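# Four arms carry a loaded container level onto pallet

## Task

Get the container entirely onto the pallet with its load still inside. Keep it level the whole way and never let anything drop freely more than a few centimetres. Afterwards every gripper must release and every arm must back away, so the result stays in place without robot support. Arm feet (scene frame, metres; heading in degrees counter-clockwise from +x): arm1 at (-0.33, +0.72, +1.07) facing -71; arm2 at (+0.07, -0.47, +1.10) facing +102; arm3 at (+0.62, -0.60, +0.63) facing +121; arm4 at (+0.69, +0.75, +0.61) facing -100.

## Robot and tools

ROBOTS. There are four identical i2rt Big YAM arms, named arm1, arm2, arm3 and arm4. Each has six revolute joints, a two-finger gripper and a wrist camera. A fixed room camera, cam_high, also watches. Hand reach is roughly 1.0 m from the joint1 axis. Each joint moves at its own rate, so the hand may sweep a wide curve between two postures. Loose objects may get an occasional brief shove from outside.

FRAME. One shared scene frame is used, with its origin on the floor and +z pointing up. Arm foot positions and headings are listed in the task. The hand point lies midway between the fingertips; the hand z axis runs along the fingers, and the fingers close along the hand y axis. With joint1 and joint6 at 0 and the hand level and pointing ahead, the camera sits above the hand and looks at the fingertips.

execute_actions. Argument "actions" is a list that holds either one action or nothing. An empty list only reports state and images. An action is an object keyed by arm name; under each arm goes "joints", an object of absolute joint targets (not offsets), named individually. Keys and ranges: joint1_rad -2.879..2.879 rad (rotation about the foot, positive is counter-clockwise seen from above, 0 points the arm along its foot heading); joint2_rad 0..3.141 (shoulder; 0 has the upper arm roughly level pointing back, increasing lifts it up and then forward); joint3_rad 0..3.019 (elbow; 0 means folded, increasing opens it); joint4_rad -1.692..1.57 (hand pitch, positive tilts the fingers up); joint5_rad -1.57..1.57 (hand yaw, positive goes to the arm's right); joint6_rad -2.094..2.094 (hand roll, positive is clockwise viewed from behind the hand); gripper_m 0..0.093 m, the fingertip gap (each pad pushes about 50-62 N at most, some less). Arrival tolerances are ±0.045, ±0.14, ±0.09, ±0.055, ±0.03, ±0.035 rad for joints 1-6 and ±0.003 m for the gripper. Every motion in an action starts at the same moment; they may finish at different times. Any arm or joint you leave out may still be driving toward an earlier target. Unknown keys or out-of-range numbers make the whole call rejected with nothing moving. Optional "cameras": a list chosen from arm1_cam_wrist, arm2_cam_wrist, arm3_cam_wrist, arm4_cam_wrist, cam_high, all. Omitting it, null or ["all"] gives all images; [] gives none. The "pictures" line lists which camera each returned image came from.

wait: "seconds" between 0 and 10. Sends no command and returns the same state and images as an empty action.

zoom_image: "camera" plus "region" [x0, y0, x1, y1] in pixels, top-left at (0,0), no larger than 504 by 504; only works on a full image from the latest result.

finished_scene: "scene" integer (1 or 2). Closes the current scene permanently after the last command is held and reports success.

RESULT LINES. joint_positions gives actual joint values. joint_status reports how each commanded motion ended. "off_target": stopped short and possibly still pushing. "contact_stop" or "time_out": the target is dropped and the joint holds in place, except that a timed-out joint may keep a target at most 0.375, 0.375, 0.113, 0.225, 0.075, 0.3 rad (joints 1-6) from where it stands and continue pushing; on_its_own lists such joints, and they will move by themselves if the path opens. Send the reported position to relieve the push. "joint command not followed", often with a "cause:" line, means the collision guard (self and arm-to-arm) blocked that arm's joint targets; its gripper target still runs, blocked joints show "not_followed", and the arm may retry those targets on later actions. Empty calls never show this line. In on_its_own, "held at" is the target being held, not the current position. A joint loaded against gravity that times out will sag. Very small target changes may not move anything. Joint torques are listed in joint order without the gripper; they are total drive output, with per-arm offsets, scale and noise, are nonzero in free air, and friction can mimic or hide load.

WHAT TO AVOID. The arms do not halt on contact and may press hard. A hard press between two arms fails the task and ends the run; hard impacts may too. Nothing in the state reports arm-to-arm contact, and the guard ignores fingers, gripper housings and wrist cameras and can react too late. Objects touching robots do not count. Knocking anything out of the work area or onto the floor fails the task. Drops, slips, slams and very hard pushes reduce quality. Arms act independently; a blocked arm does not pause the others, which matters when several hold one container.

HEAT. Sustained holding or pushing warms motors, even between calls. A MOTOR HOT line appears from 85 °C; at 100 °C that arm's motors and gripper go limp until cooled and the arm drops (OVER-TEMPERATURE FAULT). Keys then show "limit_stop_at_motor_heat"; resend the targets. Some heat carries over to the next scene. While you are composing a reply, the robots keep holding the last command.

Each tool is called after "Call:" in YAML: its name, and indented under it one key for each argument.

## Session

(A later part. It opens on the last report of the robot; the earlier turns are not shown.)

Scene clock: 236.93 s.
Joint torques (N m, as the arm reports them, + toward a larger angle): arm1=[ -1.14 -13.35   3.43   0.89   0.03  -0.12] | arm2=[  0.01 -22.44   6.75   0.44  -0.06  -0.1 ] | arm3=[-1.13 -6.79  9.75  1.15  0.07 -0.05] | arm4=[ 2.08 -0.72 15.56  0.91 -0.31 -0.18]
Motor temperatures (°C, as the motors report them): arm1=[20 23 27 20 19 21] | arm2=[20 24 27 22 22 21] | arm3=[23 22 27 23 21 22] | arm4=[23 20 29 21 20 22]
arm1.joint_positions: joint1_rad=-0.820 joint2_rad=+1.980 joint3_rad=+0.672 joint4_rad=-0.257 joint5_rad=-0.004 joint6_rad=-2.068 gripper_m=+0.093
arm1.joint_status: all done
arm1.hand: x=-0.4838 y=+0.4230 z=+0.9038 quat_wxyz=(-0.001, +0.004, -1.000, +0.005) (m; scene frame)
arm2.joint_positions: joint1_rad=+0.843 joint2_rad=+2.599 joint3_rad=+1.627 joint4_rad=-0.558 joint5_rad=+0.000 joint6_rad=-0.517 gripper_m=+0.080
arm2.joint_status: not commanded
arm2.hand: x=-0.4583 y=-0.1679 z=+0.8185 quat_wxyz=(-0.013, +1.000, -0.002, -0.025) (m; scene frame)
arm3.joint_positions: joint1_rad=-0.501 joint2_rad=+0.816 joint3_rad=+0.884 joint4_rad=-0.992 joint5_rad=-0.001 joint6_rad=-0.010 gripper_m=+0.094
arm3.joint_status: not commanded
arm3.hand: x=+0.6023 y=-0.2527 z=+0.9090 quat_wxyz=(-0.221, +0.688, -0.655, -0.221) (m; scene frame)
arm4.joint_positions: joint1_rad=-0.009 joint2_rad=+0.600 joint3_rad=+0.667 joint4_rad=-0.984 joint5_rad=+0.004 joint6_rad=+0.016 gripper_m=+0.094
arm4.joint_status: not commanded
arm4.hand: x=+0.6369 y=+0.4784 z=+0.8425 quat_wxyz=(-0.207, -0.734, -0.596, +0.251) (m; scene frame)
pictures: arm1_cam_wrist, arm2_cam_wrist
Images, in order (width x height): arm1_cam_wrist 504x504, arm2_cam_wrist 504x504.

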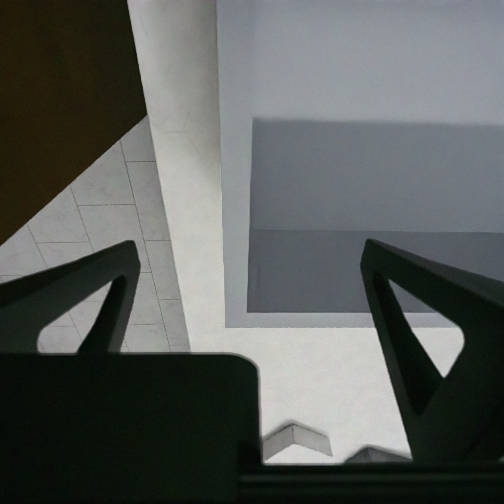

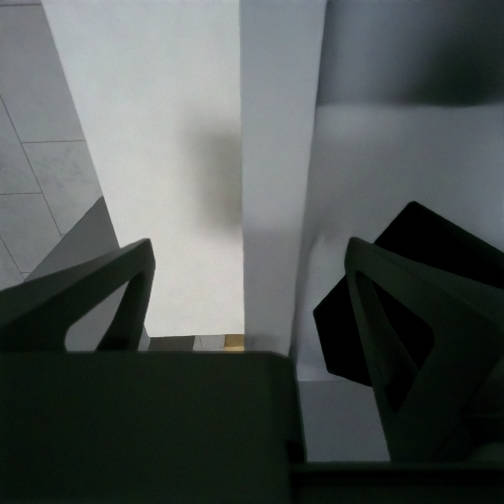

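Call:
execute_actions:
  actions:
    - {"arm1":{"joints":{"joint2_rad":2.13,"joint4_rad":-0.15}},"arm2":{"joints":{"joint1_rad":0.80,"joint2_rad":2.62,"joint3_rad":1.625,"joint4_rad":-0.585,"joint6_rad":-0.57}}}
  cameras: []

Call:
execute_actions:
  actions:
    - {"arm1":{"joints":{"joint2_rad":2.285,"joint3_rad":0.735,"joint4_rad":-0.01}}}
  cameras: ["arm1_cam_wrist","arm2_cam_wrist"]

Scene clock: 243.80 s.
Joint torques (N m, as the arm reports them, + toward a larger angle): arm1=[ -1.36 -14.36   1.85   1.05   0.02  -0.12] | arm2=[  0.17 -20.9    6.21  -0.7   -0.06  -0.09] | arm3=[-1.25 -6.85  9.71  1.16  0.07 -0.07] | arm4=[ 2.12 -0.73 15.57  0.91 -0.31 -0.18]
Motor temperatures (°C, as the motors report them): arm1=[20 23 27 20 19 21] | arm2=[20 24 27 22 22 21] | arm3=[23 22 27 23 21 22] | arm4=[23 20 30 21 20 22]
arm1.joint_positions: joint1_rad=-0.820 joint2_rad=+2.131 joint3_rad=+0.674 joint4_rad=-0.163 joint5_rad=-0.004 joint6_rad=-2.069 gripper_m=+0.093
arm1.joint_status: all done
arm1.hand: x=-0.4724 y=+0.4441 z=+0.8576 quat_wxyz=(-0.015, +0.004, -1.000, -0.020) (m; scene frame)
arm2.joint_positions: joint1_rad=+0.796 joint2_rad=+2.599 joint3_rad=+1.627 joint4_rad=-0.569 joint5_rad=+0.000 joint6_rad=-0.557 gripper_m=+0.080
arm2.joint_status: all done
arm2.hand: x=-0.4413 y=-0.1450 z=+0.8182 quat_wxyz=(-0.011, +1.000, -0.006, -0.020) (m; scene frame)
arm3.joint_positions: joint1_rad=-0.501 joint2_rad=+0.816 joint3_rad=+0.884 joint4_rad=-0.992 joint5_rad=-0.001 joint6_rad=-0.010 gripper_m=+0.094
arm3.joint_status: not commanded
arm3.hand: x=+0.6023 y=-0.2527 z=+0.9090 quat_wxyz=(-0.221, +0.688, -0.655, -0.221) (m; scene frame)
arm4.joint_positions: joint1_rad=-0.009 joint2_rad=+0.600 joint3_rad=+0.667 joint4_rad=-0.984 joint5_rad=+0.004 joint6_rad=+0.016 gripper_m=+0.094
arm4.joint_status: not commanded
arm4.hand: x=+0.6369 y=+0.4784 z=+0.8425 quat_wxyz=(-0.207, -0.734, -0.596, +0.251) (m; scene frame)
pictures: none
No camera images: the call's "cameras" was empty. Leave "cameras" out to get every camera's image.

Scene clock: 244.77 s.
Joint torques (N m, as the arm reports them, + toward a larger angle): arm1=[ -1.33 -15.31   0.86   1.08   0.02  -0.11] | arm2=[  0.18 -20.93   6.25  -0.7   -0.06  -0.1 ] | arm3=[-1.6  -7.06  9.75  1.1   0.09 -0.07] | arm4=[ 2.1  -0.74 15.56  0.91 -0.31 -0.18]
Motor temperatures (°C, as the motors report them): arm1=[20 23 27 20 19 21] | arm2=[20 24 27 22 22 21] | arm3=[23 22 27 23 21 22] | arm4=[23 20 30 21 20 22]
arm1.joint_positions: joint1_rad=-0.820 joint2_rad=+2.282 joint3_rad=+0.734 joint4_rad=-0.024 joint5_rad=-0.004 joint6_rad=-2.069 gripper_m=+0.093
arm1.joint_status: all done
arm1.hand: x=-0.4804 y=+0.4288 z=+0.8129 quat_wxyz=(-0.003, +0.004, -1.000, +0.001) (m; scene frame)
arm2.joint_positions: joint1_rad=+0.796 joint2_rad=+2.599 joint3_rad=+1.627 joint4_rad=-0.569 joint5_rad=+0.000 joint6_rad=-0.557 gripper_m=+0.080
arm2.joint_status: not commanded
arm2.hand: x=-0.4413 y=-0.1450 z=+0.8182 quat_wxyz=(-0.011, +1.000, -0.006, -0.020) (m; scene frame)
arm3.joint_positions: joint1_rad=-0.501 joint2_rad=+0.816 joint3_rad=+0.884 joint4_rad=-0.992 joint5_rad=-0.001 joint6_rad=-0.010 gripper_m=+0.094
arm3.joint_status: not commanded
arm3.hand: x=+0.6023 y=-0.2527 z=+0.9090 quat_wxyz=(-0.221, +0.688, -0.655, -0.221) (m; scene frame)
arm4.joint_positions: joint1_rad=-0.009 joint2_rad=+0.600 joint3_rad=+0.667 joint4_rad=-0.984 joint5_rad=+0.004 joint6_rad=+0.016 gripper_m=+0.094
arm4.joint_status: not commanded
arm4.hand: x=+0.6369 y=+0.4784 z=+0.8425 quat_wxyz=(-0.207, -0.734, -0.596, +0.251) (m; scene frame)
pictures: arm1_cam_wrist, arm2_cam_wrist
Images, in order (width x height): arm1_cam_wrist 504x504, arm2_cam_wrist 504x504.

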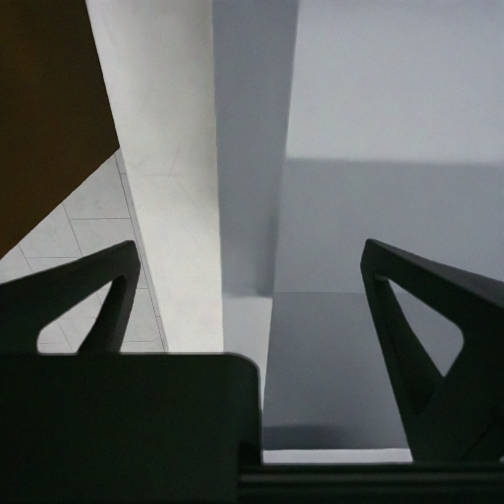

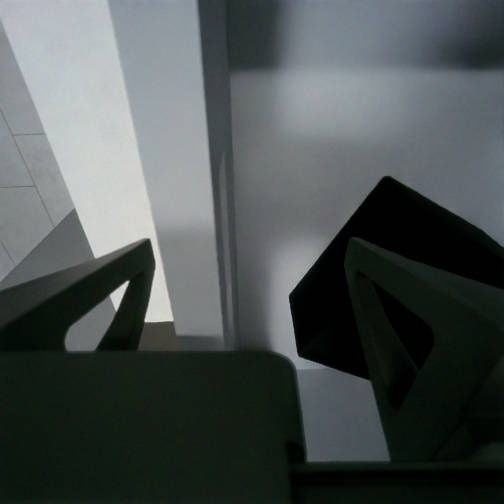

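Call:
execute_actions:
  actions:
    - {"arm2":{"joints":{"joint1_rad":0.825,"joint2_rad":2.645,"joint4_rad":-0.61,"joint6_rad":-0.53}},"arm1":{"joints":{"gripper_m":0}}}
  cameras: []

Call:
execute_actions:
  actions:
    - {"arm2":{"joints":{"gripper_m":0}}}
  cameras: ["arm1_cam_wrist","arm2_cam_wrist"]

Scene clock: 252.83 s.
Joint torques (N m, as the arm reports them, + toward a larger angle): arm1=[ -1.21 -14.63   0.85   1.01  -0.08  -0.22] | arm2=[ -0.18 -19.06   6.22  -0.72  -0.06   0.2 ] | arm3=[-1.33 -6.62  9.74  1.13  0.07 -0.02] | arm4=[ 2.12 -0.71 15.56  0.92 -0.31 -0.18]
Motor temperatures (°C, as the motors report them): arm1=[20 23 27 20 19 21] | arm2=[20 24 26 22 22 21] | arm3=[23 22 27 23 21 22] | arm4=[23 20 30 21 20 22]
arm1.joint_positions: joint1_rad=-0.822 joint2_rad=+2.282 joint3_rad=+0.733 joint4_rad=-0.022 joint5_rad=-0.001 joint6_rad=-2.059 gripper_m=+0.015
arm1.joint_status: gripper_m off_target (ended at +0.015, target +0.000)
arm1.hand: x=-0.4812 y=+0.4294 z=+0.8129 quat_wxyz=(-0.002, -0.002, -1.000, +0.001) (m; scene frame)
arm2.joint_positions: joint1_rad=+0.825 joint2_rad=+2.599 joint3_rad=+1.627 joint4_rad=-0.594 joint5_rad=+0.000 joint6_rad=-0.543 gripper_m=+0.080
arm2.joint_status: all done
arm2.hand: x=-0.4450 y=-0.1629 z=+0.8181 quat_wxyz=(-0.004, +1.000, +0.002, -0.009) (m; scene frame)
arm3.joint_positions: joint1_rad=-0.501 joint2_rad=+0.816 joint3_rad=+0.884 joint4_rad=-0.992 joint5_rad=-0.001 joint6_rad=-0.010 gripper_m=+0.094
arm3.joint_status: not commanded
arm3.hand: x=+0.6023 y=-0.2527 z=+0.9090 quat_wxyz=(-0.221, +0.688, -0.655, -0.221) (m; scene frame)
arm4.joint_positions: joint1_rad=-0.009 joint2_rad=+0.600 joint3_rad=+0.667 joint4_rad=-0.984 joint5_rad=+0.004 joint6_rad=+0.016 gripper_m=+0.094
arm4.joint_status: not commanded
arm4.hand: x=+0.6369 y=+0.4784 z=+0.8425 quat_wxyz=(-0.207, -0.734, -0.596, +0.251) (m; scene frame)
pictures: none
No camera images: the call's "cameras" was empty. Leave "cameras" out to get every camera's image.

Scene clock: 253.50 s.
Joint torques (N m, as the arm reports them, + toward a larger angle): arm1=[ -1.24 -14.6    0.88   1.05  -0.09  -0.22] | arm2=[ -0.13 -18.99   6.2   -0.68  -0.02   0.14] | arm3=[-1.46 -6.99  9.7   1.3   0.09 -0.05] | arm4=[ 2.12 -0.72 15.56  0.92 -0.31 -0.18]
Motor temperatures (°C, as the motors report them): arm1=[20 23 27 20 19 21] | arm2=[20 24 26 22 22 21] | arm3=[23 22 27 23 21 22] | arm4=[23 20 30 21 20 22]
arm1.joint_positions: joint1_rad=-0.822 joint2_rad=+2.282 joint3_rad=+0.733 joint4_rad=-0.022 joint5_rad=-0.001 joint6_rad=-2.059 gripper_m=+0.015
arm1.joint_status: not commanded
arm1.hand: x=-0.4812 y=+0.4294 z=+0.8129 quat_wxyz=(-0.002, -0.002, -1.000, +0.001) (m; scene frame)
arm2.joint_positions: joint1_rad=+0.825 joint2_rad=+2.599 joint3_rad=+1.627 joint4_rad=-0.595 joint5_rad=-0.001 joint6_rad=-0.538 gripper_m=+0.015
arm2.joint_status: gripper_m off_target (ended at +0.015, target +0.000)
arm2.hand: x=-0.4449 y=-0.1631 z=+0.8181 quat_wxyz=(-0.003, +1.000, -0.001, -0.009) (m; scene frame)
arm3.joint_positions: joint1_rad=-0.501 joint2_rad=+0.816 joint3_rad=+0.884 joint4_rad=-0.992 joint5_rad=-0.001 joint6_rad=-0.010 gripper_m=+0.094
arm3.joint_status: not commanded
arm3.hand: x=+0.6023 y=-0.2527 z=+0.9090 quat_wxyz=(-0.221, +0.688, -0.655, -0.221) (m; scene frame)
arm4.joint_positions: joint1_rad=-0.009 joint2_rad=+0.600 joint3_rad=+0.667 joint4_rad=-0.984 joint5_rad=+0.004 joint6_rad=+0.016 gripper_m=+0.094
arm4.joint_status: not commanded
arm4.hand: x=+0.6369 y=+0.4784 z=+0.8425 quat_wxyz=(-0.207, -0.734, -0.596, +0.251) (m; scene frame)
pictures: arm1_cam_wrist, arm2_cam_wrist
Images, in order (width x height): arm1_cam_wrist 504x504, arm2_cam_wrist 504x504.

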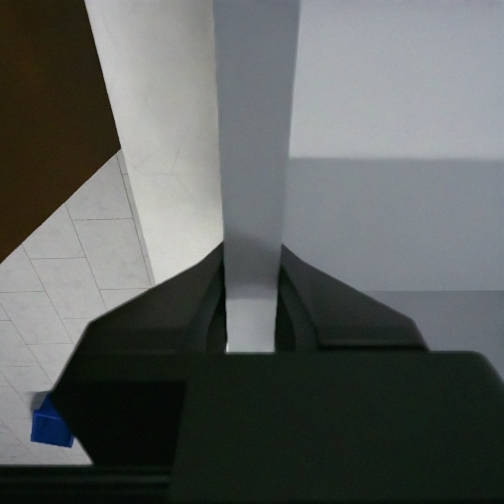

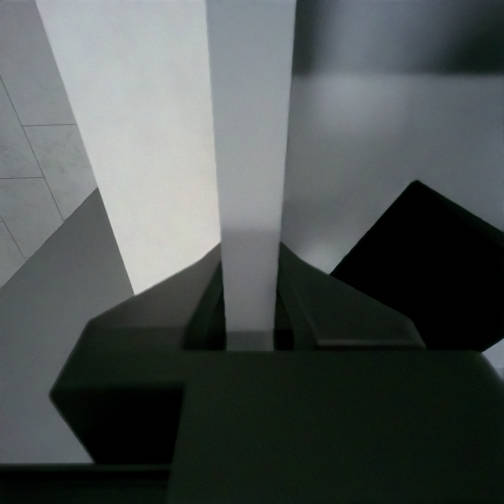

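Call:
execute_actions:
  actions:
    - {"arm1":{"joints":{"joint2_rad":2.16,"joint3_rad":0.70,"joint4_rad":-0.095}},"arm2":{"joints":{"joint2_rad":2.50,"joint3_rad":1.60,"joint4_rad":-0.64}}}
  cameras: ["arm2_cam_wrist","cam_high"]

Scene clock: 260.63 s.
Joint torques (N m, as the arm reports them, + toward a larger angle): arm1=[ -1.08 -18.01   0.43  -0.14  -0.28  -0.2 ] | arm2=[  0.14 -26.79   6.11  -1.01  -0.09   0.19] | arm3=[-1.26 -6.72  9.64  1.16  0.06 -0.05] | arm4=[ 2.1  -0.75 15.56  0.91 -0.31 -0.18]
Motor temperatures (°C, as the motors report them): arm1=[20 23 26 20 19 21] | arm2=[20 24 26 22 22 21] | arm3=[23 22 27 23 21 22] | arm4=[23 20 30 21 20 22]
arm1.joint_positions: joint1_rad=-0.822 joint2_rad=+2.202 joint3_rad=+0.708 joint4_rad=-0.073 joint5_rad=+0.004 joint6_rad=-2.060 gripper_m=+0.015
arm1.joint_status: all done
arm1.hand: x=-0.4829 y=+0.4284 z=+0.8371 quat_wxyz=(+0.002, -0.001, -1.000, +0.002) (m; scene frame)
arm2.joint_positions: joint1_rad=+0.822 joint2_rad=+2.562 joint3_rad=+1.604 joint4_rad=-0.619 joint5_rad=+0.001 joint6_rad=-0.544 gripper_m=+0.015
arm2.joint_status: all done
arm2.hand: x=-0.4409 y=-0.1633 z=+0.8345 quat_wxyz=(-0.001, +1.000, +0.001, -0.004) (m; scene frame)
arm3.joint_positions: joint1_rad=-0.501 joint2_rad=+0.816 joint3_rad=+0.884 joint4_rad=-0.992 joint5_rad=-0.001 joint6_rad=-0.010 gripper_m=+0.094
arm3.joint_status: not commanded
arm3.hand: x=+0.6023 y=-0.2527 z=+0.9090 quat_wxyz=(-0.221, +0.688, -0.655, -0.221) (m; scene frame)
arm4.joint_positions: joint1_rad=-0.009 joint2_rad=+0.600 joint3_rad=+0.667 joint4_rad=-0.984 joint5_rad=+0.004 joint6_rad=+0.016 gripper_m=+0.094
arm4.joint_status: not commanded
arm4.hand: x=+0.6369 y=+0.4784 z=+0.8425 quat_wxyz=(-0.207, -0.734, -0.596, +0.251) (m; scene frame)
pictures: arm2_cam_wrist, cam_high
Images, in order (width x height): arm2_cam_wrist 504x504, cam_high 504x504.

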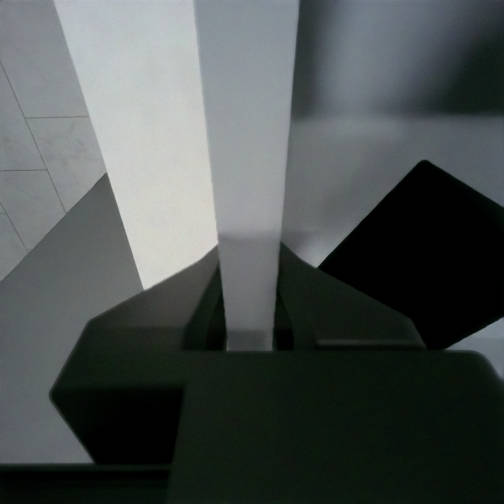

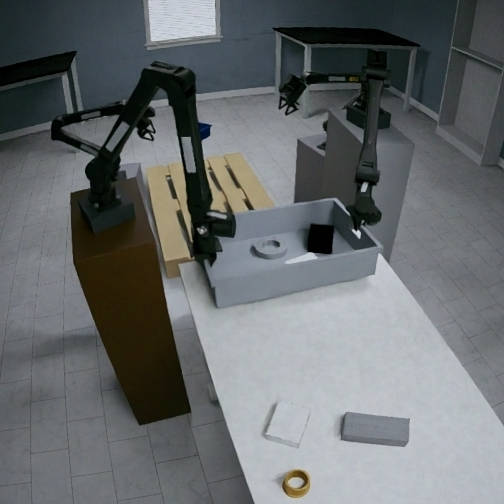

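Call:
execute_actions:
  actions:
    - {"arm1":{"joints":{"joint2_rad":2.285,"joint3_rad":0.735,"joint4_rad":-0.01}},"arm2":{"joints":{"joint2_rad":2.63,"joint3_rad":1.64,"joint4_rad":-0.58}}}
  cameras: ["arm2_cam_wrist","cam_high"]

Scene clock: 265.67 s.
Joint torques (N m, as the arm reports them, + toward a larger angle): arm1=[ -0.78 -14.05   0.62   1.01   0.03  -0.17] | arm2=[ -0.13 -19.23   9.25   0.62  -0.2    0.2 ] | arm3=[-1.06 -7.1   9.81  1.22  0.08 -0.04] | arm4=[ 2.12 -0.73 15.55  0.91 -0.31 -0.18]
Motor temperatures (°C, as the motors report them): arm1=[20 23 26 20 19 21] | arm2=[20 24 26 22 22 21] | arm3=[23 22 27 23 21 22] | arm4=[23 20 30 21 20 22]
arm1.joint_positions: joint1_rad=-0.826 joint2_rad=+2.278 joint3_rad=+0.737 joint4_rad=-0.020 joint5_rad=-0.004 joint6_rad=-2.064 gripper_m=+0.015
arm1.joint_status: all done
arm1.hand: x=-0.4838 y=+0.4261 z=+0.8140 quat_wxyz=(-0.001, -0.001, -1.000, +0.006) (m; scene frame)
arm2.joint_positions: joint1_rad=+0.824 joint2_rad=+2.590 joint3_rad=+1.607 joint4_rad=-0.594 joint5_rad=+0.004 joint6_rad=-0.544 gripper_m=+0.015
arm2.joint_status: all done
arm2.hand: x=-0.4378 y=-0.1660 z=+0.8188 quat_wxyz=(-0.002, +1.000, +0.002, -0.003) (m; scene frame)
arm3.joint_positions: joint1_rad=-0.501 joint2_rad=+0.816 joint3_rad=+0.884 joint4_rad=-0.992 joint5_rad=-0.001 joint6_rad=-0.010 gripper_m=+0.094
arm3.joint_status: not commanded
arm3.hand: x=+0.6023 y=-0.2527 z=+0.9090 quat_wxyz=(-0.221, +0.688, -0.655, -0.221) (m; scene frame)
arm4.joint_positions: joint1_rad=-0.009 joint2_rad=+0.600 joint3_rad=+0.667 joint4_rad=-0.984 joint5_rad=+0.004 joint6_rad=+0.016 gripper_m=+0.094
arm4.joint_status: not commanded
arm4.hand: x=+0.6369 y=+0.4784 z=+0.8425 quat_wxyz=(-0.207, -0.734, -0.596, +0.251) (m; scene frame)
pictures: arm2_cam_wrist, cam_high
Images, in order (width x height): arm2_cam_wrist 504x504, cam_high 504x504.

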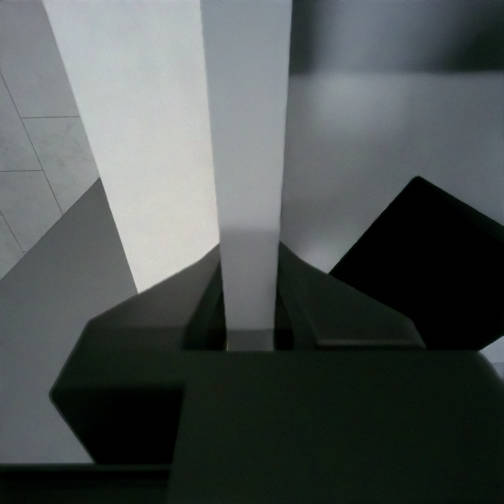

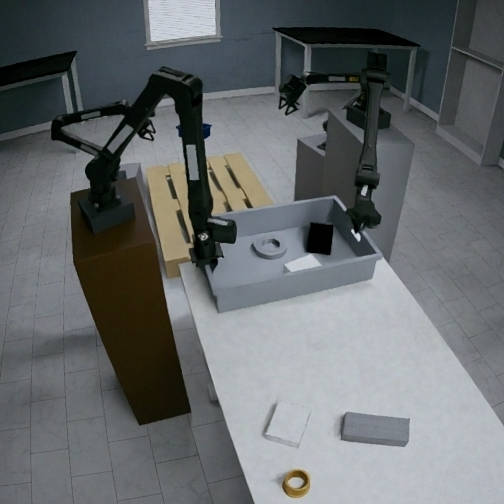

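Call:
execute_actions:
  actions:
    - {"arm2":{"joints":{"gripper_m":0.075}}}
  cameras: []

Call:
execute_actions:
  actions:
    - {"arm2":{"joints":{"joint2_rad":2.33,"joint4_rad":-0.80}}}
  cameras: []

Call:
execute_actions:
  actions:
    - {"arm2":{"joints":{"joint1_rad":0.68,"joint2_rad":2.25,"joint3_rad":1.155,"joint4_rad":-0.44,"joint6_rad":-0.695}}}
  cameras: ["arm2_cam_wrist"]

Scene clock: 321.77 s.
Joint torques (N m, as the arm reports them, + toward a larger angle): arm1=[ -0.92 -14.66   0.62   0.92   0.08  -0.17] | arm2=[  0.01 -19.03   9.27   0.63  -0.19   0.19] | arm3=[-1.49 -6.64  9.69  1.12  0.09 -0.04] | arm4=[ 2.12 -0.73 15.57  0.91 -0.31 -0.18]
Motor temperatures (°C, as the motors report them): arm1=[20 23 26 20 19 21] | arm2=[20 24 27 22 22 21] | arm3=[23 22 28 23 21 22] | arm4=[23 20 31 21 20 22]
arm1.joint_positions: joint1_rad=-0.826 joint2_rad=+2.281 joint3_rad=+0.737 joint4_rad=-0.019 joint5_rad=-0.005 joint6_rad=-2.064 gripper_m=+0.015
arm1.joint_status: not commanded
arm1.hand: x=-0.4831 y=+0.4269 z=+0.8131 quat_wxyz=(-0.002, -0.001, -1.000, +0.005) (m; scene frame)
arm2.joint_positions: joint1_rad=+0.824 joint2_rad=+2.590 joint3_rad=+1.607 joint4_rad=-0.594 joint5_rad=+0.003 joint6_rad=-0.543 gripper_m=+0.075
arm2.joint_status: all done
arm2.hand: x=-0.4378 y=-0.1660 z=+0.8188 quat_wxyz=(-0.002, +1.000, +0.001, -0.003) (m; scene frame)
arm3.joint_positions: joint1_rad=-0.501 joint2_rad=+0.816 joint3_rad=+0.884 joint4_rad=-0.992 joint5_rad=-0.001 joint6_rad=-0.010 gripper_m=+0.094
arm3.joint_status: not commanded
arm3.hand: x=+0.6023 y=-0.2527 z=+0.9090 quat_wxyz=(-0.221, +0.688, -0.655, -0.221) (m; scene frame)
arm4.joint_positions: joint1_rad=-0.009 joint2_rad=+0.600 joint3_rad=+0.667 joint4_rad=-0.984 joint5_rad=+0.004 joint6_rad=+0.016 gripper_m=+0.094
arm4.joint_status: not commanded
arm4.hand: x=+0.6369 y=+0.4784 z=+0.8425 quat_wxyz=(-0.207, -0.734, -0.596, +0.251) (m; scene frame)
pictures: none
No camera images: the call's "cameras" was empty. Leave "cameras" out to get every camera's image.

Scene clock: 323.03 s.
Joint torques (N m, as the arm reports them, + toward a larger angle): arm1=[ -0.96 -14.72   0.64   0.97   0.08  -0.16] | arm2=[ -0.05 -19.09   9.95  -0.45  -0.18   0.2 ] | arm3=[-1.36 -6.84  9.71  1.21  0.09 -0.03] | arm4=[ 2.1  -0.7  15.56  0.9  -0.31 -0.18]
Motor temperatures (°C, as the motors report them): arm1=[20 23 26 20 19 21] | arm2=[20 24 27 22 22 21] | arm3=[23 22 28 23 21 22] | arm4=[23 20 31 21 20 22]
arm1.joint_positions: joint1_rad=-0.826 joint2_rad=+2.281 joint3_rad=+0.737 joint4_rad=-0.019 joint5_rad=-0.005 joint6_rad=-2.064 gripper_m=+0.015
arm1.joint_status: not commanded
arm1.hand: x=-0.4831 y=+0.4269 z=+0.8131 quat_wxyz=(-0.002, -0.001, -1.000, +0.005) (m; scene frame)
arm2.joint_positions: joint1_rad=+0.824 joint2_rad=+2.286 joint3_rad=+1.630 joint4_rad=-0.784 joint5_rad=+0.003 joint6_rad=-0.543 gripper_m=+0.075
arm2.joint_status: all done
arm2.hand: x=-0.4918 y=-0.1330 z=+1.0074 quat_wxyz=(-0.037, +0.997, +0.001, -0.062) (m; scene frame)
arm3.joint_positions: joint1_rad=-0.501 joint2_rad=+0.816 joint3_rad=+0.884 joint4_rad=-0.992 joint5_rad=-0.001 joint6_rad=-0.010 gripper_m=+0.094
arm3.joint_status: not commanded
arm3.hand: x=+0.6023 y=-0.2527 z=+0.9090 quat_wxyz=(-0.221, +0.688, -0.655, -0.221) (m; scene frame)
arm4.joint_positions: joint1_rad=-0.009 joint2_rad=+0.600 joint3_rad=+0.667 joint4_rad=-0.984 joint5_rad=+0.004 joint6_rad=+0.016 gripper_m=+0.094
arm4.joint_status: not commanded
arm4.hand: x=+0.6369 y=+0.4784 z=+0.8425 quat_wxyz=(-0.207, -0.734, -0.596, +0.251) (m; scene frame)
pictures: none
No camera images: the call's "cameras" was empty. Leave "cameras" out to get every camera's image.

Scene clock: 324.27 s.
Joint torques (N m, as the arm reports them, + toward a larger angle): arm1=[ -1.02 -14.71   0.59   0.96   0.08  -0.17] | arm2=[ -0.38 -17.95   5.08   0.81  -0.1   -0.1 ] | arm3=[-1.13 -7.02  9.76  1.12  0.08 -0.06] | arm4=[ 2.09 -0.71 15.56  0.91 -0.31 -0.18]
Motor temperatures (°C, as the motors report them): arm1=[20 23 26 20 19 21] | arm2=[20 24 27 22 22 21] | arm3=[23 22 28 23 21 22] | arm4=[23 20 31 21 20 22]
arm1.joint_positions: joint1_rad=-0.826 joint2_rad=+2.281 joint3_rad=+0.737 joint4_rad=-0.019 joint5_rad=-0.005 joint6_rad=-2.064 gripper_m=+0.015
arm1.joint_status: not commanded
arm1.hand: x=-0.4831 y=+0.4269 z=+0.8131 quat_wxyz=(-0.002, -0.001, -1.000, +0.005) (m; scene frame)
arm2.joint_positions: joint1_rad=+0.682 joint2_rad=+2.249 joint3_rad=+1.159 joint4_rad=-0.457 joint5_rad=+0.001 joint6_rad=-0.681 gripper_m=+0.075
arm2.joint_status: all done
arm2.hand: x=-0.3146 y=-0.1588 z=+0.9079 quat_wxyz=(-0.010, +1.000, +0.000, -0.015) (m; scene frame)
arm3.joint_positions: joint1_rad=-0.501 joint2_rad=+0.816 joint3_rad=+0.884 joint4_rad=-0.992 joint5_rad=-0.001 joint6_rad=-0.010 gripper_m=+0.094
arm3.joint_status: not commanded
arm3.hand: x=+0.6023 y=-0.2527 z=+0.9090 quat_wxyz=(-0.221, +0.688, -0.655, -0.221) (m; scene frame)
arm4.joint_positions: joint1_rad=-0.009 joint2_rad=+0.600 joint3_rad=+0.667 joint4_rad=-0.984 joint5_rad=+0.004 joint6_rad=+0.016 gripper_m=+0.094
arm4.joint_status: not commanded
arm4.hand: x=+0.6369 y=+0.4784 z=+0.8425 quat_wxyz=(-0.207, -0.734, -0.596, +0.251) (m; scene frame)
pictures: arm2_cam_wrist
Images, in order (width x height): arm2_cam_wrist 504x504.

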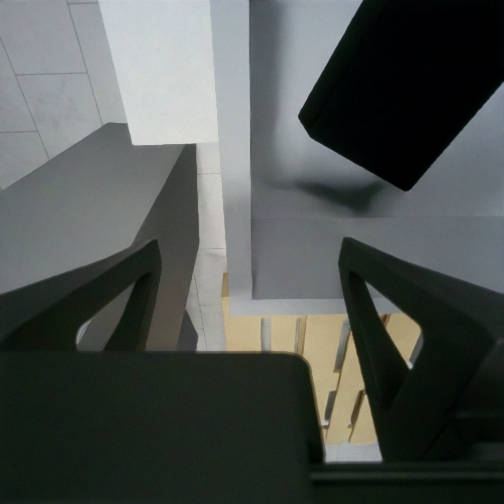

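Call:
execute_actions:
  actions:
    - {"arm2":{"joints":{"joint2_rad":2.37,"joint3_rad":1.185,"joint4_rad":-0.385,"gripper_m":0.06}}}
  cameras: []

Call:
execute_actions:
  actions:
    - {"arm2":{"joints":{"joint2_rad":2.475,"joint3_rad":1.24,"joint4_rad":-0.315}}}
  cameras: ["arm2_cam_wrist"]

Scene clock: 336.40 s.
Joint torques (N m, as the arm reports them, + toward a larger angle): arm1=[ -0.93 -14.61   0.6    0.95   0.07  -0.16] | arm2=[ -0.34 -16.41   6.01   0.62  -0.1   -0.1 ] | arm3=[-1.35 -7.09  9.74  1.17  0.09 -0.04] | arm4=[ 2.08 -0.73 15.55  0.91 -0.31 -0.18]
Motor temperatures (°C, as the motors report them): arm1=[20 23 26 20 19 21] | arm2=[20 24 26 22 22 21] | arm3=[23 21 28 23 21 22] | arm4=[23 20 31 21 20 22]
arm1.joint_positions: joint1_rad=-0.826 joint2_rad=+2.281 joint3_rad=+0.737 joint4_rad=-0.019 joint5_rad=-0.005 joint6_rad=-2.064 gripper_m=+0.015
arm1.joint_status: not commanded
arm1.hand: x=-0.4831 y=+0.4269 z=+0.8131 quat_wxyz=(-0.002, -0.001, -1.000, +0.005) (m; scene frame)
arm2.joint_positions: joint1_rad=+0.682 joint2_rad=+2.347 joint3_rad=+1.168 joint4_rad=-0.399 joint5_rad=+0.001 joint6_rad=-0.682 gripper_m=+0.060
arm2.joint_status: all done
arm2.hand: x=-0.3038 y=-0.1678 z=+0.8639 quat_wxyz=(-0.001, +1.000, +0.000, -0.004) (m; scene frame)
arm3.joint_positions: joint1_rad=-0.501 joint2_rad=+0.816 joint3_rad=+0.884 joint4_rad=-0.992 joint5_rad=-0.001 joint6_rad=-0.010 gripper_m=+0.094
arm3.joint_status: not commanded
arm3.hand: x=+0.6023 y=-0.2527 z=+0.9090 quat_wxyz=(-0.221, +0.688, -0.655, -0.221) (m; scene frame)
arm4.joint_positions: joint1_rad=-0.009 joint2_rad=+0.600 joint3_rad=+0.667 joint4_rad=-0.984 joint5_rad=+0.004 joint6_rad=+0.016 gripper_m=+0.094
arm4.joint_status: not commanded
arm4.hand: x=+0.6369 y=+0.4784 z=+0.8425 quat_wxyz=(-0.207, -0.734, -0.596, +0.251) (m; scene frame)
pictures: none
No camera images: the call's "cameras" was empty. Leave "cameras" out to get every camera's image.

Scene clock: 337.33 s.
Joint torques (N m, as the arm reports them, + toward a larger angle): arm1=[ -0.9  -14.77   0.62   0.97   0.07  -0.16] | arm2=[ -0.37 -16.38   5.19   0.64  -0.09  -0.09] | arm3=[-1.   -7.11  9.73  1.12  0.06 -0.05] | arm4=[ 2.07 -0.71 15.55  0.91 -0.31 -0.18]
Motor temperatures (°C, as the motors report them): arm1=[20 23 26 20 19 21] | arm2=[20 24 26 22 22 21] | arm3=[23 21 28 23 21 22] | arm4=[23 20 31 21 20 22]
arm1.joint_positions: joint1_rad=-0.826 joint2_rad=+2.281 joint3_rad=+0.737 joint4_rad=-0.019 joint5_rad=-0.005 joint6_rad=-2.064 gripper_m=+0.015
arm1.joint_status: not commanded
arm1.hand: x=-0.4831 y=+0.4269 z=+0.8131 quat_wxyz=(-0.002, -0.001, -1.000, +0.005) (m; scene frame)
arm2.joint_positions: joint1_rad=+0.682 joint2_rad=+2.445 joint3_rad=+1.229 joint4_rad=-0.328 joint5_rad=+0.001 joint6_rad=-0.682 gripper_m=+0.060
arm2.joint_status: all done
arm2.hand: x=-0.3164 y=-0.1579 z=+0.8275 quat_wxyz=(-0.011, +1.000, +0.000, -0.017) (m; scene frame)
arm3.joint_positions: joint1_rad=-0.501 joint2_rad=+0.816 joint3_rad=+0.884 joint4_rad=-0.992 joint5_rad=-0.001 joint6_rad=-0.010 gripper_m=+0.094
arm3.joint_status: not commanded
arm3.hand: x=+0.6023 y=-0.2527 z=+0.9090 quat_wxyz=(-0.221, +0.688, -0.655, -0.221) (m; scene frame)
arm4.joint_positions: joint1_rad=-0.009 joint2_rad=+0.600 joint3_rad=+0.667 joint4_rad=-0.984 joint5_rad=+0.004 joint6_rad=+0.016 gripper_m=+0.094
arm4.joint_status: not commanded
arm4.hand: x=+0.6369 y=+0.4784 z=+0.8425 quat_wxyz=(-0.207, -0.734, -0.596, +0.251) (m; scene frame)
pictures: arm2_cam_wrist
Images, in order (width x height): arm2_cam_wrist 504x504.

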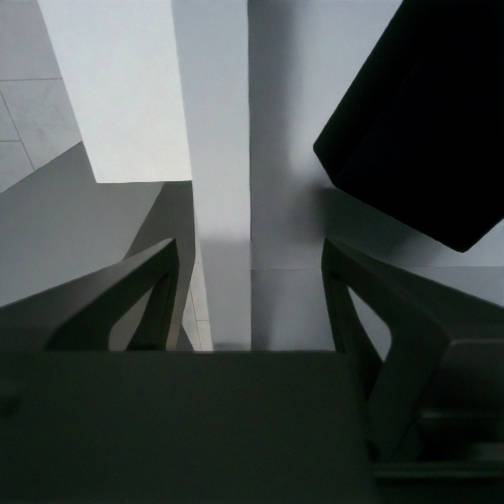

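Call:
execute_actions:
  actions:
    - {"arm2":{"joints":{"joint2_rad":2.52}}}
  cameras: []

Call:
execute_actions:
  actions:
    - {"arm2":{"joints":{"gripper_m":0}}}
  cameras: ["arm2_cam_wrist","arm1_cam_wrist"]

Scene clock: 344.40 s.
Joint torques (N m, as the arm reports them, + toward a larger angle): arm1=[ -0.84 -14.75   0.62   0.96   0.08  -0.16] | arm2=[ -0.39 -15.82   4.74   0.57  -0.09  -0.1 ] | arm3=[-1.29 -7.15  9.85  1.19  0.08 -0.06] | arm4=[ 2.1  -0.73 15.56  0.91 -0.31 -0.18]
Motor temperatures (°C, as the motors report them): arm1=[20 23 26 20 19 21] | arm2=[20 24 25 22 22 21] | arm3=[23 21 28 23 21 22] | arm4=[23 20 31 21 20 22]
arm1.joint_positions: joint1_rad=-0.826 joint2_rad=+2.281 joint3_rad=+0.737 joint4_rad=-0.019 joint5_rad=-0.005 joint6_rad=-2.064 gripper_m=+0.015
arm1.joint_status: not commanded
arm1.hand: x=-0.4831 y=+0.4269 z=+0.8131 quat_wxyz=(-0.002, -0.001, -1.000, +0.005) (m; scene frame)
arm2.joint_positions: joint1_rad=+0.682 joint2_rad=+2.484 joint3_rad=+1.229 joint4_rad=-0.328 joint5_rad=+0.001 joint6_rad=-0.682 gripper_m=+0.060
arm2.joint_status: all done
arm2.hand: x=-0.3039 y=-0.1681 z=+0.8092 quat_wxyz=(+0.001, +1.000, +0.000, -0.002) (m; scene frame)
arm3.joint_positions: joint1_rad=-0.501 joint2_rad=+0.816 joint3_rad=+0.884 joint4_rad=-0.992 joint5_rad=-0.001 joint6_rad=-0.010 gripper_m=+0.094
arm3.joint_status: not commanded
arm3.hand: x=+0.6023 y=-0.2527 z=+0.9090 quat_wxyz=(-0.221, +0.688, -0.655, -0.221) (m; scene frame)
arm4.joint_positions: joint1_rad=-0.009 joint2_rad=+0.600 joint3_rad=+0.667 joint4_rad=-0.984 joint5_rad=+0.004 joint6_rad=+0.016 gripper_m=+0.094
arm4.joint_status: not commanded
arm4.hand: x=+0.6369 y=+0.4784 z=+0.8425 quat_wxyz=(-0.207, -0.734, -0.596, +0.251) (m; scene frame)
pictures: none
No camera images: the call's "cameras" was empty. Leave "cameras" out to get every camera's image.

Scene clock: 345.03 s.
Joint torques (N m, as the arm reports them, + toward a larger angle): arm1=[ -0.85 -14.71   0.63   0.95   0.14  -0.16] | arm2=[ -0.28 -15.99   4.64   0.38  -0.46  -0.05] | arm3=[-0.9  -7.06  9.77  1.07  0.07 -0.04] | arm4=[ 2.09 -0.71 15.56  0.91 -0.31 -0.18]
Motor temperatures (°C, as the motors report them): arm1=[20 23 26 20 19 21] | arm2=[20 24 25 22 22 21] | arm3=[23 21 28 23 21 22] | arm4=[23 20 31 21 20 22]
arm1.joint_positions: joint1_rad=-0.826 joint2_rad=+2.281 joint3_rad=+0.737 joint4_rad=-0.019 joint5_rad=-0.007 joint6_rad=-2.064 gripper_m=+0.015
arm1.joint_status: not commanded
arm1.hand: x=-0.4830 y=+0.4267 z=+0.8131 quat_wxyz=(-0.003, -0.001, -1.000, +0.006) (m; scene frame)
arm2.joint_positions: joint1_rad=+0.682 joint2_rad=+2.484 joint3_rad=+1.231 joint4_rad=-0.323 joint5_rad=+0.009 joint6_rad=-0.686 gripper_m=+0.015
arm2.joint_status: gripper_m off_target (ended at +0.015, target +0.000)
arm2.hand: x=-0.3043 y=-0.1658 z=+0.8090 quat_wxyz=(-0.004, +1.000, +0.002, -0.002) (m; scene frame)
arm3.joint_positions: joint1_rad=-0.501 joint2_rad=+0.816 joint3_rad=+0.884 joint4_rad=-0.992 joint5_rad=-0.001 joint6_rad=-0.010 gripper_m=+0.094
arm3.joint_status: not commanded
arm3.hand: x=+0.6023 y=-0.2527 z=+0.9090 quat_wxyz=(-0.221, +0.688, -0.655, -0.221) (m; scene frame)
arm4.joint_positions: joint1_rad=-0.009 joint2_rad=+0.600 joint3_rad=+0.667 joint4_rad=-0.984 joint5_rad=+0.004 joint6_rad=+0.016 gripper_m=+0.094
arm4.joint_status: not commanded
arm4.hand: x=+0.6369 y=+0.4784 z=+0.8425 quat_wxyz=(-0.207, -0.734, -0.596, +0.251) (m; scene frame)
pictures: arm1_cam_wrist, arm2_cam_wrist
Images, in order (width x height): arm1_cam_wrist 504x504, arm2_cam_wrist 504x504.

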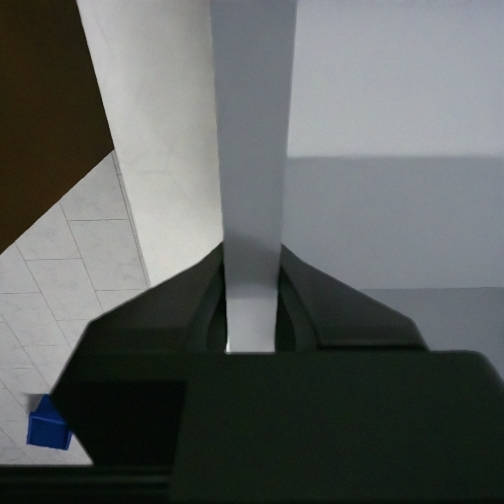

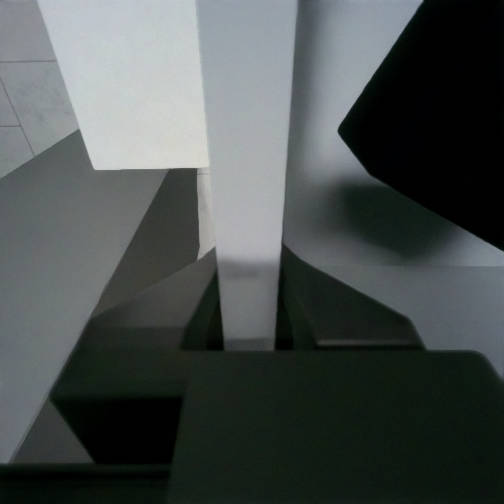

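Call:
execute_actions:
  actions:
    - {"arm1":{"joints":{"joint2_rad":2.16,"joint3_rad":0.70,"joint4_rad":-0.095}},"arm2":{"joints":{"joint2_rad":2.365,"joint3_rad":1.21,"joint4_rad":-0.38}}}
  cameras: ["arm2_cam_wrist","arm1_cam_wrist","cam_high"]

Scene clock: 349.97 s.
Joint torques (N m, as the arm reports them, + toward a larger angle): arm1=[ -0.62 -19.05   0.61  -0.18  -0.11  -0.2 ] | arm2=[  0.06 -24.53   3.28  -1.64  -0.45   0.  ] | arm3=[-1.33 -7.04  9.77  1.17  0.08 -0.05] | arm4=[ 2.11 -0.72 15.56  0.91 -0.31 -0.18]
Motor temperatures (°C, as the motors report them): arm1=[20 23 26 20 19 21] | arm2=[20 24 25 22 22 21] | arm3=[23 21 28 23 21 22] | arm4=[23 20 32 21 20 22]
arm1.joint_positions: joint1_rad=-0.826 joint2_rad=+2.210 joint3_rad=+0.707 joint4_rad=-0.074 joint5_rad=+0.000 joint6_rad=-2.061 gripper_m=+0.015
arm1.joint_status: all done
arm1.hand: x=-0.4816 y=+0.4319 z=+0.8346 quat_wxyz=(-0.002, -0.003, -1.000, -0.002) (m; scene frame)
arm2.joint_positions: joint1_rad=+0.678 joint2_rad=+2.443 joint3_rad=+1.218 joint4_rad=-0.344 joint5_rad=+0.009 joint6_rad=-0.692 gripper_m=+0.015
arm2.joint_status: all done
arm2.hand: x=-0.3067 y=-0.1610 z=+0.8267 quat_wxyz=(-0.007, +1.000, +0.003, -0.005) (m; scene frame)
arm3.joint_positions: joint1_rad=-0.501 joint2_rad=+0.816 joint3_rad=+0.884 joint4_rad=-0.992 joint5_rad=-0.001 joint6_rad=-0.010 gripper_m=+0.094
arm3.joint_status: not commanded
arm3.hand: x=+0.6023 y=-0.2527 z=+0.9090 quat_wxyz=(-0.221, +0.688, -0.655, -0.221) (m; scene frame)
arm4.joint_positions: joint1_rad=-0.009 joint2_rad=+0.600 joint3_rad=+0.667 joint4_rad=-0.984 joint5_rad=+0.004 joint6_rad=+0.016 gripper_m=+0.094
arm4.joint_status: not commanded
arm4.hand: x=+0.6369 y=+0.4784 z=+0.8425 quat_wxyz=(-0.207, -0.734, -0.596, +0.251) (m; scene frame)
pictures: arm1_cam_wrist, arm2_cam_wrist, cam_high
Images, in order (width x height): arm1_cam_wrist 504x504, arm2_cam_wrist 504x504, cam_high 504x504.

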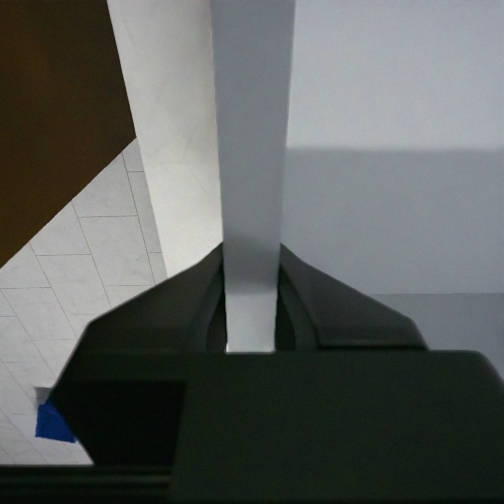

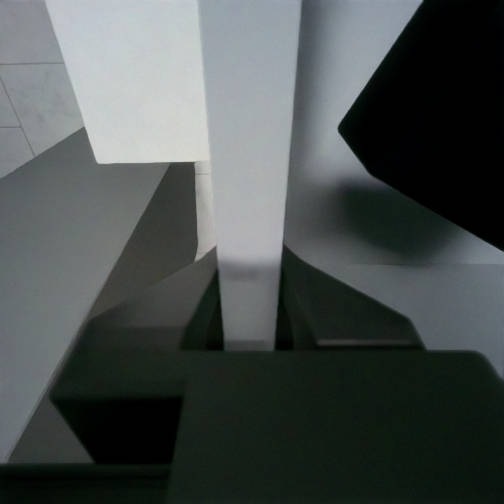

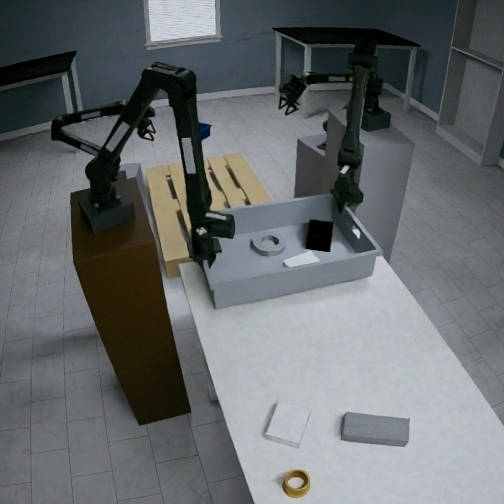

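Call:
execute_actions:
  actions:
    - {"arm1":{"joints":{"joint2_rad":2.285,"joint3_rad":0.735,"joint4_rad":-0.01}},"arm2":{"joints":{"joint2_rad":2.49,"joint3_rad":1.24,"joint4_rad":-0.315}}}
  cameras: []

Call:
execute_actions:
  actions:
    - {"arm1":{"joints":{"gripper_m":0.07}},"arm2":{"joints":{"gripper_m":0.07}}}
  cameras: []

Call:
execute_actions:
  actions:
    - {"arm1":{"joints":{"joint2_rad":1.95,"joint3_rad":0.70,"joint4_rad":-0.25}},"arm2":{"joints":{"joint2_rad":2.24,"joint3_rad":1.18,"joint4_rad":-0.45}}}
  cameras: ["cam_high"]

Scene clock: 365.60 s.
Joint torques (N m, as the arm reports them, + toward a larger angle): arm1=[ -0.91 -14.81   0.62   0.86   0.04  -0.15] | arm2=[ -0.04 -18.08   5.17   0.04  -0.68   0.04] | arm3=[-1.13 -6.81  9.69  1.15  0.08 -0.04] | arm4=[ 2.11 -0.74 15.57  0.92 -0.31 -0.18]
Motor temperatures (°C, as the motors report them): arm1=[20 23 26 20 19 21] | arm2=[20 25 25 22 22 21] | arm3=[23 21 28 23 21 22] | arm4=[23 20 32 21 20 22]
arm1.joint_positions: joint1_rad=-0.826 joint2_rad=+2.281 joint3_rad=+0.736 joint4_rad=-0.017 joint5_rad=-0.004 joint6_rad=-2.066 gripper_m=+0.015
arm1.joint_status: all done
arm1.hand: x=-0.4836 y=+0.4267 z=+0.8131 quat_wxyz=(-0.001, +0.000, -1.000, +0.006) (m; scene frame)
arm2.joint_positions: joint1_rad=+0.678 joint2_rad=+2.484 joint3_rad=+1.224 joint4_rad=-0.316 joint5_rad=+0.014 joint6_rad=-0.695 gripper_m=+0.015
arm2.joint_status: all done
arm2.hand: x=-0.3012 y=-0.1649 z=+0.8085 quat_wxyz=(-0.006, +1.000, +0.004, -0.001) (m; scene frame)
arm3.joint_positions: joint1_rad=-0.501 joint2_rad=+0.816 joint3_rad=+0.884 joint4_rad=-0.992 joint5_rad=-0.001 joint6_rad=-0.010 gripper_m=+0.094
arm3.joint_status: not commanded
arm3.hand: x=+0.6023 y=-0.2527 z=+0.9090 quat_wxyz=(-0.221, +0.688, -0.655, -0.221) (m; scene frame)
arm4.joint_positions: joint1_rad=-0.009 joint2_rad=+0.600 joint3_rad=+0.667 joint4_rad=-0.984 joint5_rad=+0.004 joint6_rad=+0.016 gripper_m=+0.094
arm4.joint_status: not commanded
arm4.hand: x=+0.6369 y=+0.4784 z=+0.8425 quat_wxyz=(-0.207, -0.734, -0.596, +0.251) (m; scene frame)
pictures: none
No camera images: the call's "cameras" was empty. Leave "cameras" out to get every camera's image.

Scene clock: 366.27 s.
Joint torques (N m, as the arm reports them, + toward a larger angle): arm1=[ -0.91 -14.37   0.5    0.88   0.03  -0.11] | arm2=[ -0.16 -18.04   5.16   0.03  -0.21   0.04] | arm3=[-1.21 -6.84  9.74  1.05  0.08 -0.03] | arm4=[ 2.06 -0.72 15.55  0.91 -0.31 -0.18]
Motor temperatures (°C, as the motors report them): arm1=[20 23 26 20 19 21] | arm2=[20 25 25 22 22 21] | arm3=[23 21 28 23 21 22] | arm4=[23 20 32 21 20 22]
arm1.joint_positions: joint1_rad=-0.826 joint2_rad=+2.281 joint3_rad=+0.736 joint4_rad=-0.017 joint5_rad=-0.004 joint6_rad=-2.068 gripper_m=+0.070
arm1.joint_status: all done
arm1.hand: x=-0.4836 y=+0.4267 z=+0.8131 quat_wxyz=(-0.001, +0.001, -1.000, +0.006) (m; scene frame)
arm2.joint_positions: joint1_rad=+0.678 joint2_rad=+2.484 joint3_rad=+1.224 joint4_rad=-0.316 joint5_rad=+0.003 joint6_rad=-0.695 gripper_m=+0.070
arm2.joint_status: all done
arm2.hand: x=-0.3024 y=-0.1663 z=+0.8085 quat_wxyz=(-0.002, +1.000, +0.004, -0.004) (m; scene frame)
arm3.joint_positions: joint1_rad=-0.501 joint2_rad=+0.816 joint3_rad=+0.884 joint4_rad=-0.992 joint5_rad=-0.001 joint6_rad=-0.010 gripper_m=+0.094
arm3.joint_status: not commanded
arm3.hand: x=+0.6023 y=-0.2527 z=+0.9090 quat_wxyz=(-0.221, +0.688, -0.655, -0.221) (m; scene frame)
arm4.joint_positions: joint1_rad=-0.009 joint2_rad=+0.600 joint3_rad=+0.667 joint4_rad=-0.984 joint5_rad=+0.004 joint6_rad=+0.016 gripper_m=+0.094
arm4.joint_status: not commanded
arm4.hand: x=+0.6369 y=+0.4784 z=+0.8425 quat_wxyz=(-0.207, -0.734, -0.596, +0.251) (m; scene frame)
pictures: none
No camera images: the call's "cameras" was empty. Leave "cameras" out to get every camera's image.

Scene clock: 367.47 s.
Joint torques (N m, as the arm reports them, + toward a larger angle): arm1=[ -0.87 -12.23   3.91   0.28   0.03  -0.1 ] | arm2=[  0.02 -15.89   6.6   -0.46  -0.2    0.05] | arm3=[-1.28 -6.83  9.69  1.17  0.08 -0.06] | arm4=[ 2.08 -0.71 15.56  0.91 -0.31 -0.18]
Motor temperatures (°C, as the motors report them): arm1=[20 23 26 20 19 21] | arm2=[20 25 25 22 22 21] | arm3=[23 21 28 23 21 22] | arm4=[23 20 32 21 20 22]
arm1.joint_positions: joint1_rad=-0.826 joint2_rad=+1.935 joint3_rad=+0.694 joint4_rad=-0.237 joint5_rad=-0.004 joint6_rad=-2.069 gripper_m=+0.070
arm1.joint_status: all done
arm1.hand: x=-0.5001 y=+0.3968 z=+0.9216 quat_wxyz=(+0.019, +0.001, -0.999, +0.042) (m; scene frame)
arm2.joint_positions: joint1_rad=+0.678 joint2_rad=+2.209 joint3_rad=+1.175 joint4_rad=-0.435 joint5_rad=+0.003 joint6_rad=-0.695 gripper_m=+0.070
arm2.joint_status: all done
arm2.hand: x=-0.3341 y=-0.1396 z=+0.9315 quat_wxyz=(-0.036, +0.998, +0.004, -0.045) (m; scene frame)
arm3.joint_positions: joint1_rad=-0.501 joint2_rad=+0.816 joint3_rad=+0.884 joint4_rad=-0.992 joint5_rad=-0.001 joint6_rad=-0.010 gripper_m=+0.094
arm3.joint_status: not commanded
arm3.hand: x=+0.6023 y=-0.2527 z=+0.9090 quat_wxyz=(-0.221, +0.688, -0.655, -0.221) (m; scene frame)
arm4.joint_positions: joint1_rad=-0.009 joint2_rad=+0.600 joint3_rad=+0.667 joint4_rad=-0.984 joint5_rad=+0.004 joint6_rad=+0.016 gripper_m=+0.094
arm4.joint_status: not commanded
arm4.hand: x=+0.6369 y=+0.4784 z=+0.8425 quat_wxyz=(-0.207, -0.734, -0.596, +0.251) (m; scene frame)
pictures: cam_high
Images, in order (width x height): cam_high 504x504.

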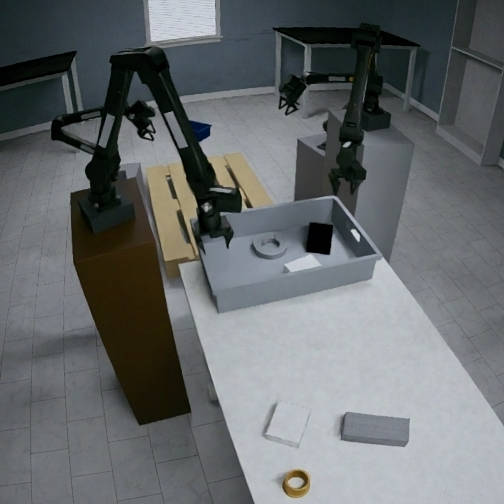

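Call:
execute_actions:
  actions:
    - {"arm1":{"joints":{"joint1_rad":-0.795,"joint2_rad":2.32,"joint3_rad":1.575,"joint4_rad":-0.81,"joint6_rad":-0.45}},"arm2":{"joints":{"joint1_rad":0.315,"joint2_rad":2.36,"joint3_rad":1.45,"joint4_rad":-0.66,"joint6_rad":0.535}}}
  cameras: ["arm2_cam_wrist","arm1_cam_wrist","cam_high"]

Scene clock: 381.00 s.
Joint torques (N m, as the arm reports them, + toward a larger angle): arm1=[  0.1  -23.48   7.94   0.31   0.07   0.1 ] | arm2=[ -0.65 -19.61   8.46  -0.72   0.02   0.19] | arm3=[-1.1  -7.06  9.66  1.07  0.08 -0.08] | arm4=[ 2.1  -0.74 15.57  0.91 -0.31 -0.18]
Motor temperatures (°C, as the motors report them): arm1=[20 23 26 20 19 21] | arm2=[20 24 25 22 22 21] | arm3=[23 21 28 23 21 22] | arm4=[23 20 32 21 20 22]
arm1.joint_positions: joint1_rad=-0.805 joint2_rad=+2.311 joint3_rad=+1.557 joint4_rad=-0.797 joint5_rad=-0.004 joint6_rad=-0.462 gripper_m=+0.070
arm1.joint_status: all done
arm1.hand: x=-0.6048 y=+0.1760 z=+0.9248 quat_wxyz=(-0.006, -0.711, -0.703, +0.008) (m; scene frame)
arm2.joint_positions: joint1_rad=+0.322 joint2_rad=+2.342 joint3_rad=+1.433 joint4_rad=-0.644 joint5_rad=+0.001 joint6_rad=+0.522 gripper_m=+0.070
arm2.joint_status: all done
arm2.hand: x=-0.2197 y=+0.0247 z=+0.9168 quat_wxyz=(+0.000, +0.709, -0.705, -0.015) (m; scene frame)
arm3.joint_positions: joint1_rad=-0.501 joint2_rad=+0.816 joint3_rad=+0.884 joint4_rad=-0.992 joint5_rad=-0.001 joint6_rad=-0.010 gripper_m=+0.094
arm3.joint_status: not commanded
arm3.hand: x=+0.6023 y=-0.2527 z=+0.9090 quat_wxyz=(-0.221, +0.688, -0.655, -0.221) (m; scene frame)
arm4.joint_positions: joint1_rad=-0.009 joint2_rad=+0.600 joint3_rad=+0.667 joint4_rad=-0.984 joint5_rad=+0.004 joint6_rad=+0.016 gripper_m=+0.094
arm4.joint_status: not commanded
arm4.hand: x=+0.6369 y=+0.4784 z=+0.8425 quat_wxyz=(-0.207, -0.734, -0.596, +0.251) (m; scene frame)
pictures: arm1_cam_wrist, arm2_cam_wrist, cam_high
Images, in order (width x height): arm1_cam_wrist 504x504, arm2_cam_wrist 504x504, cam_high 504x504.

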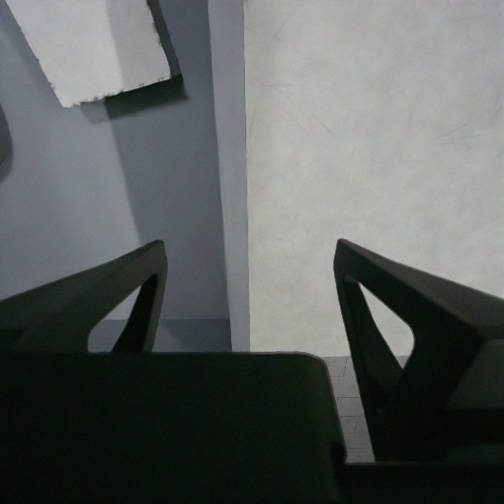

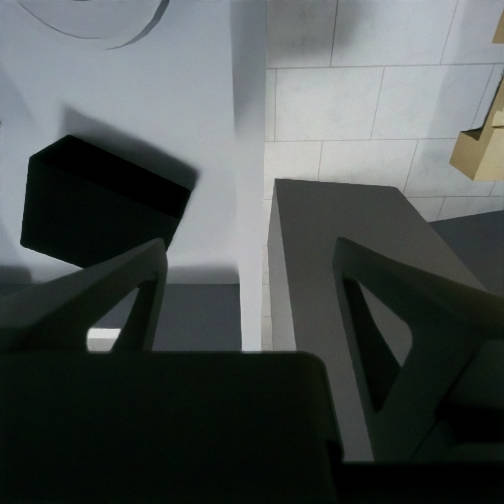

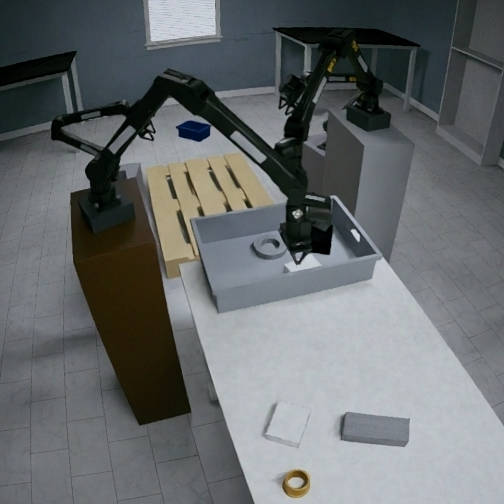

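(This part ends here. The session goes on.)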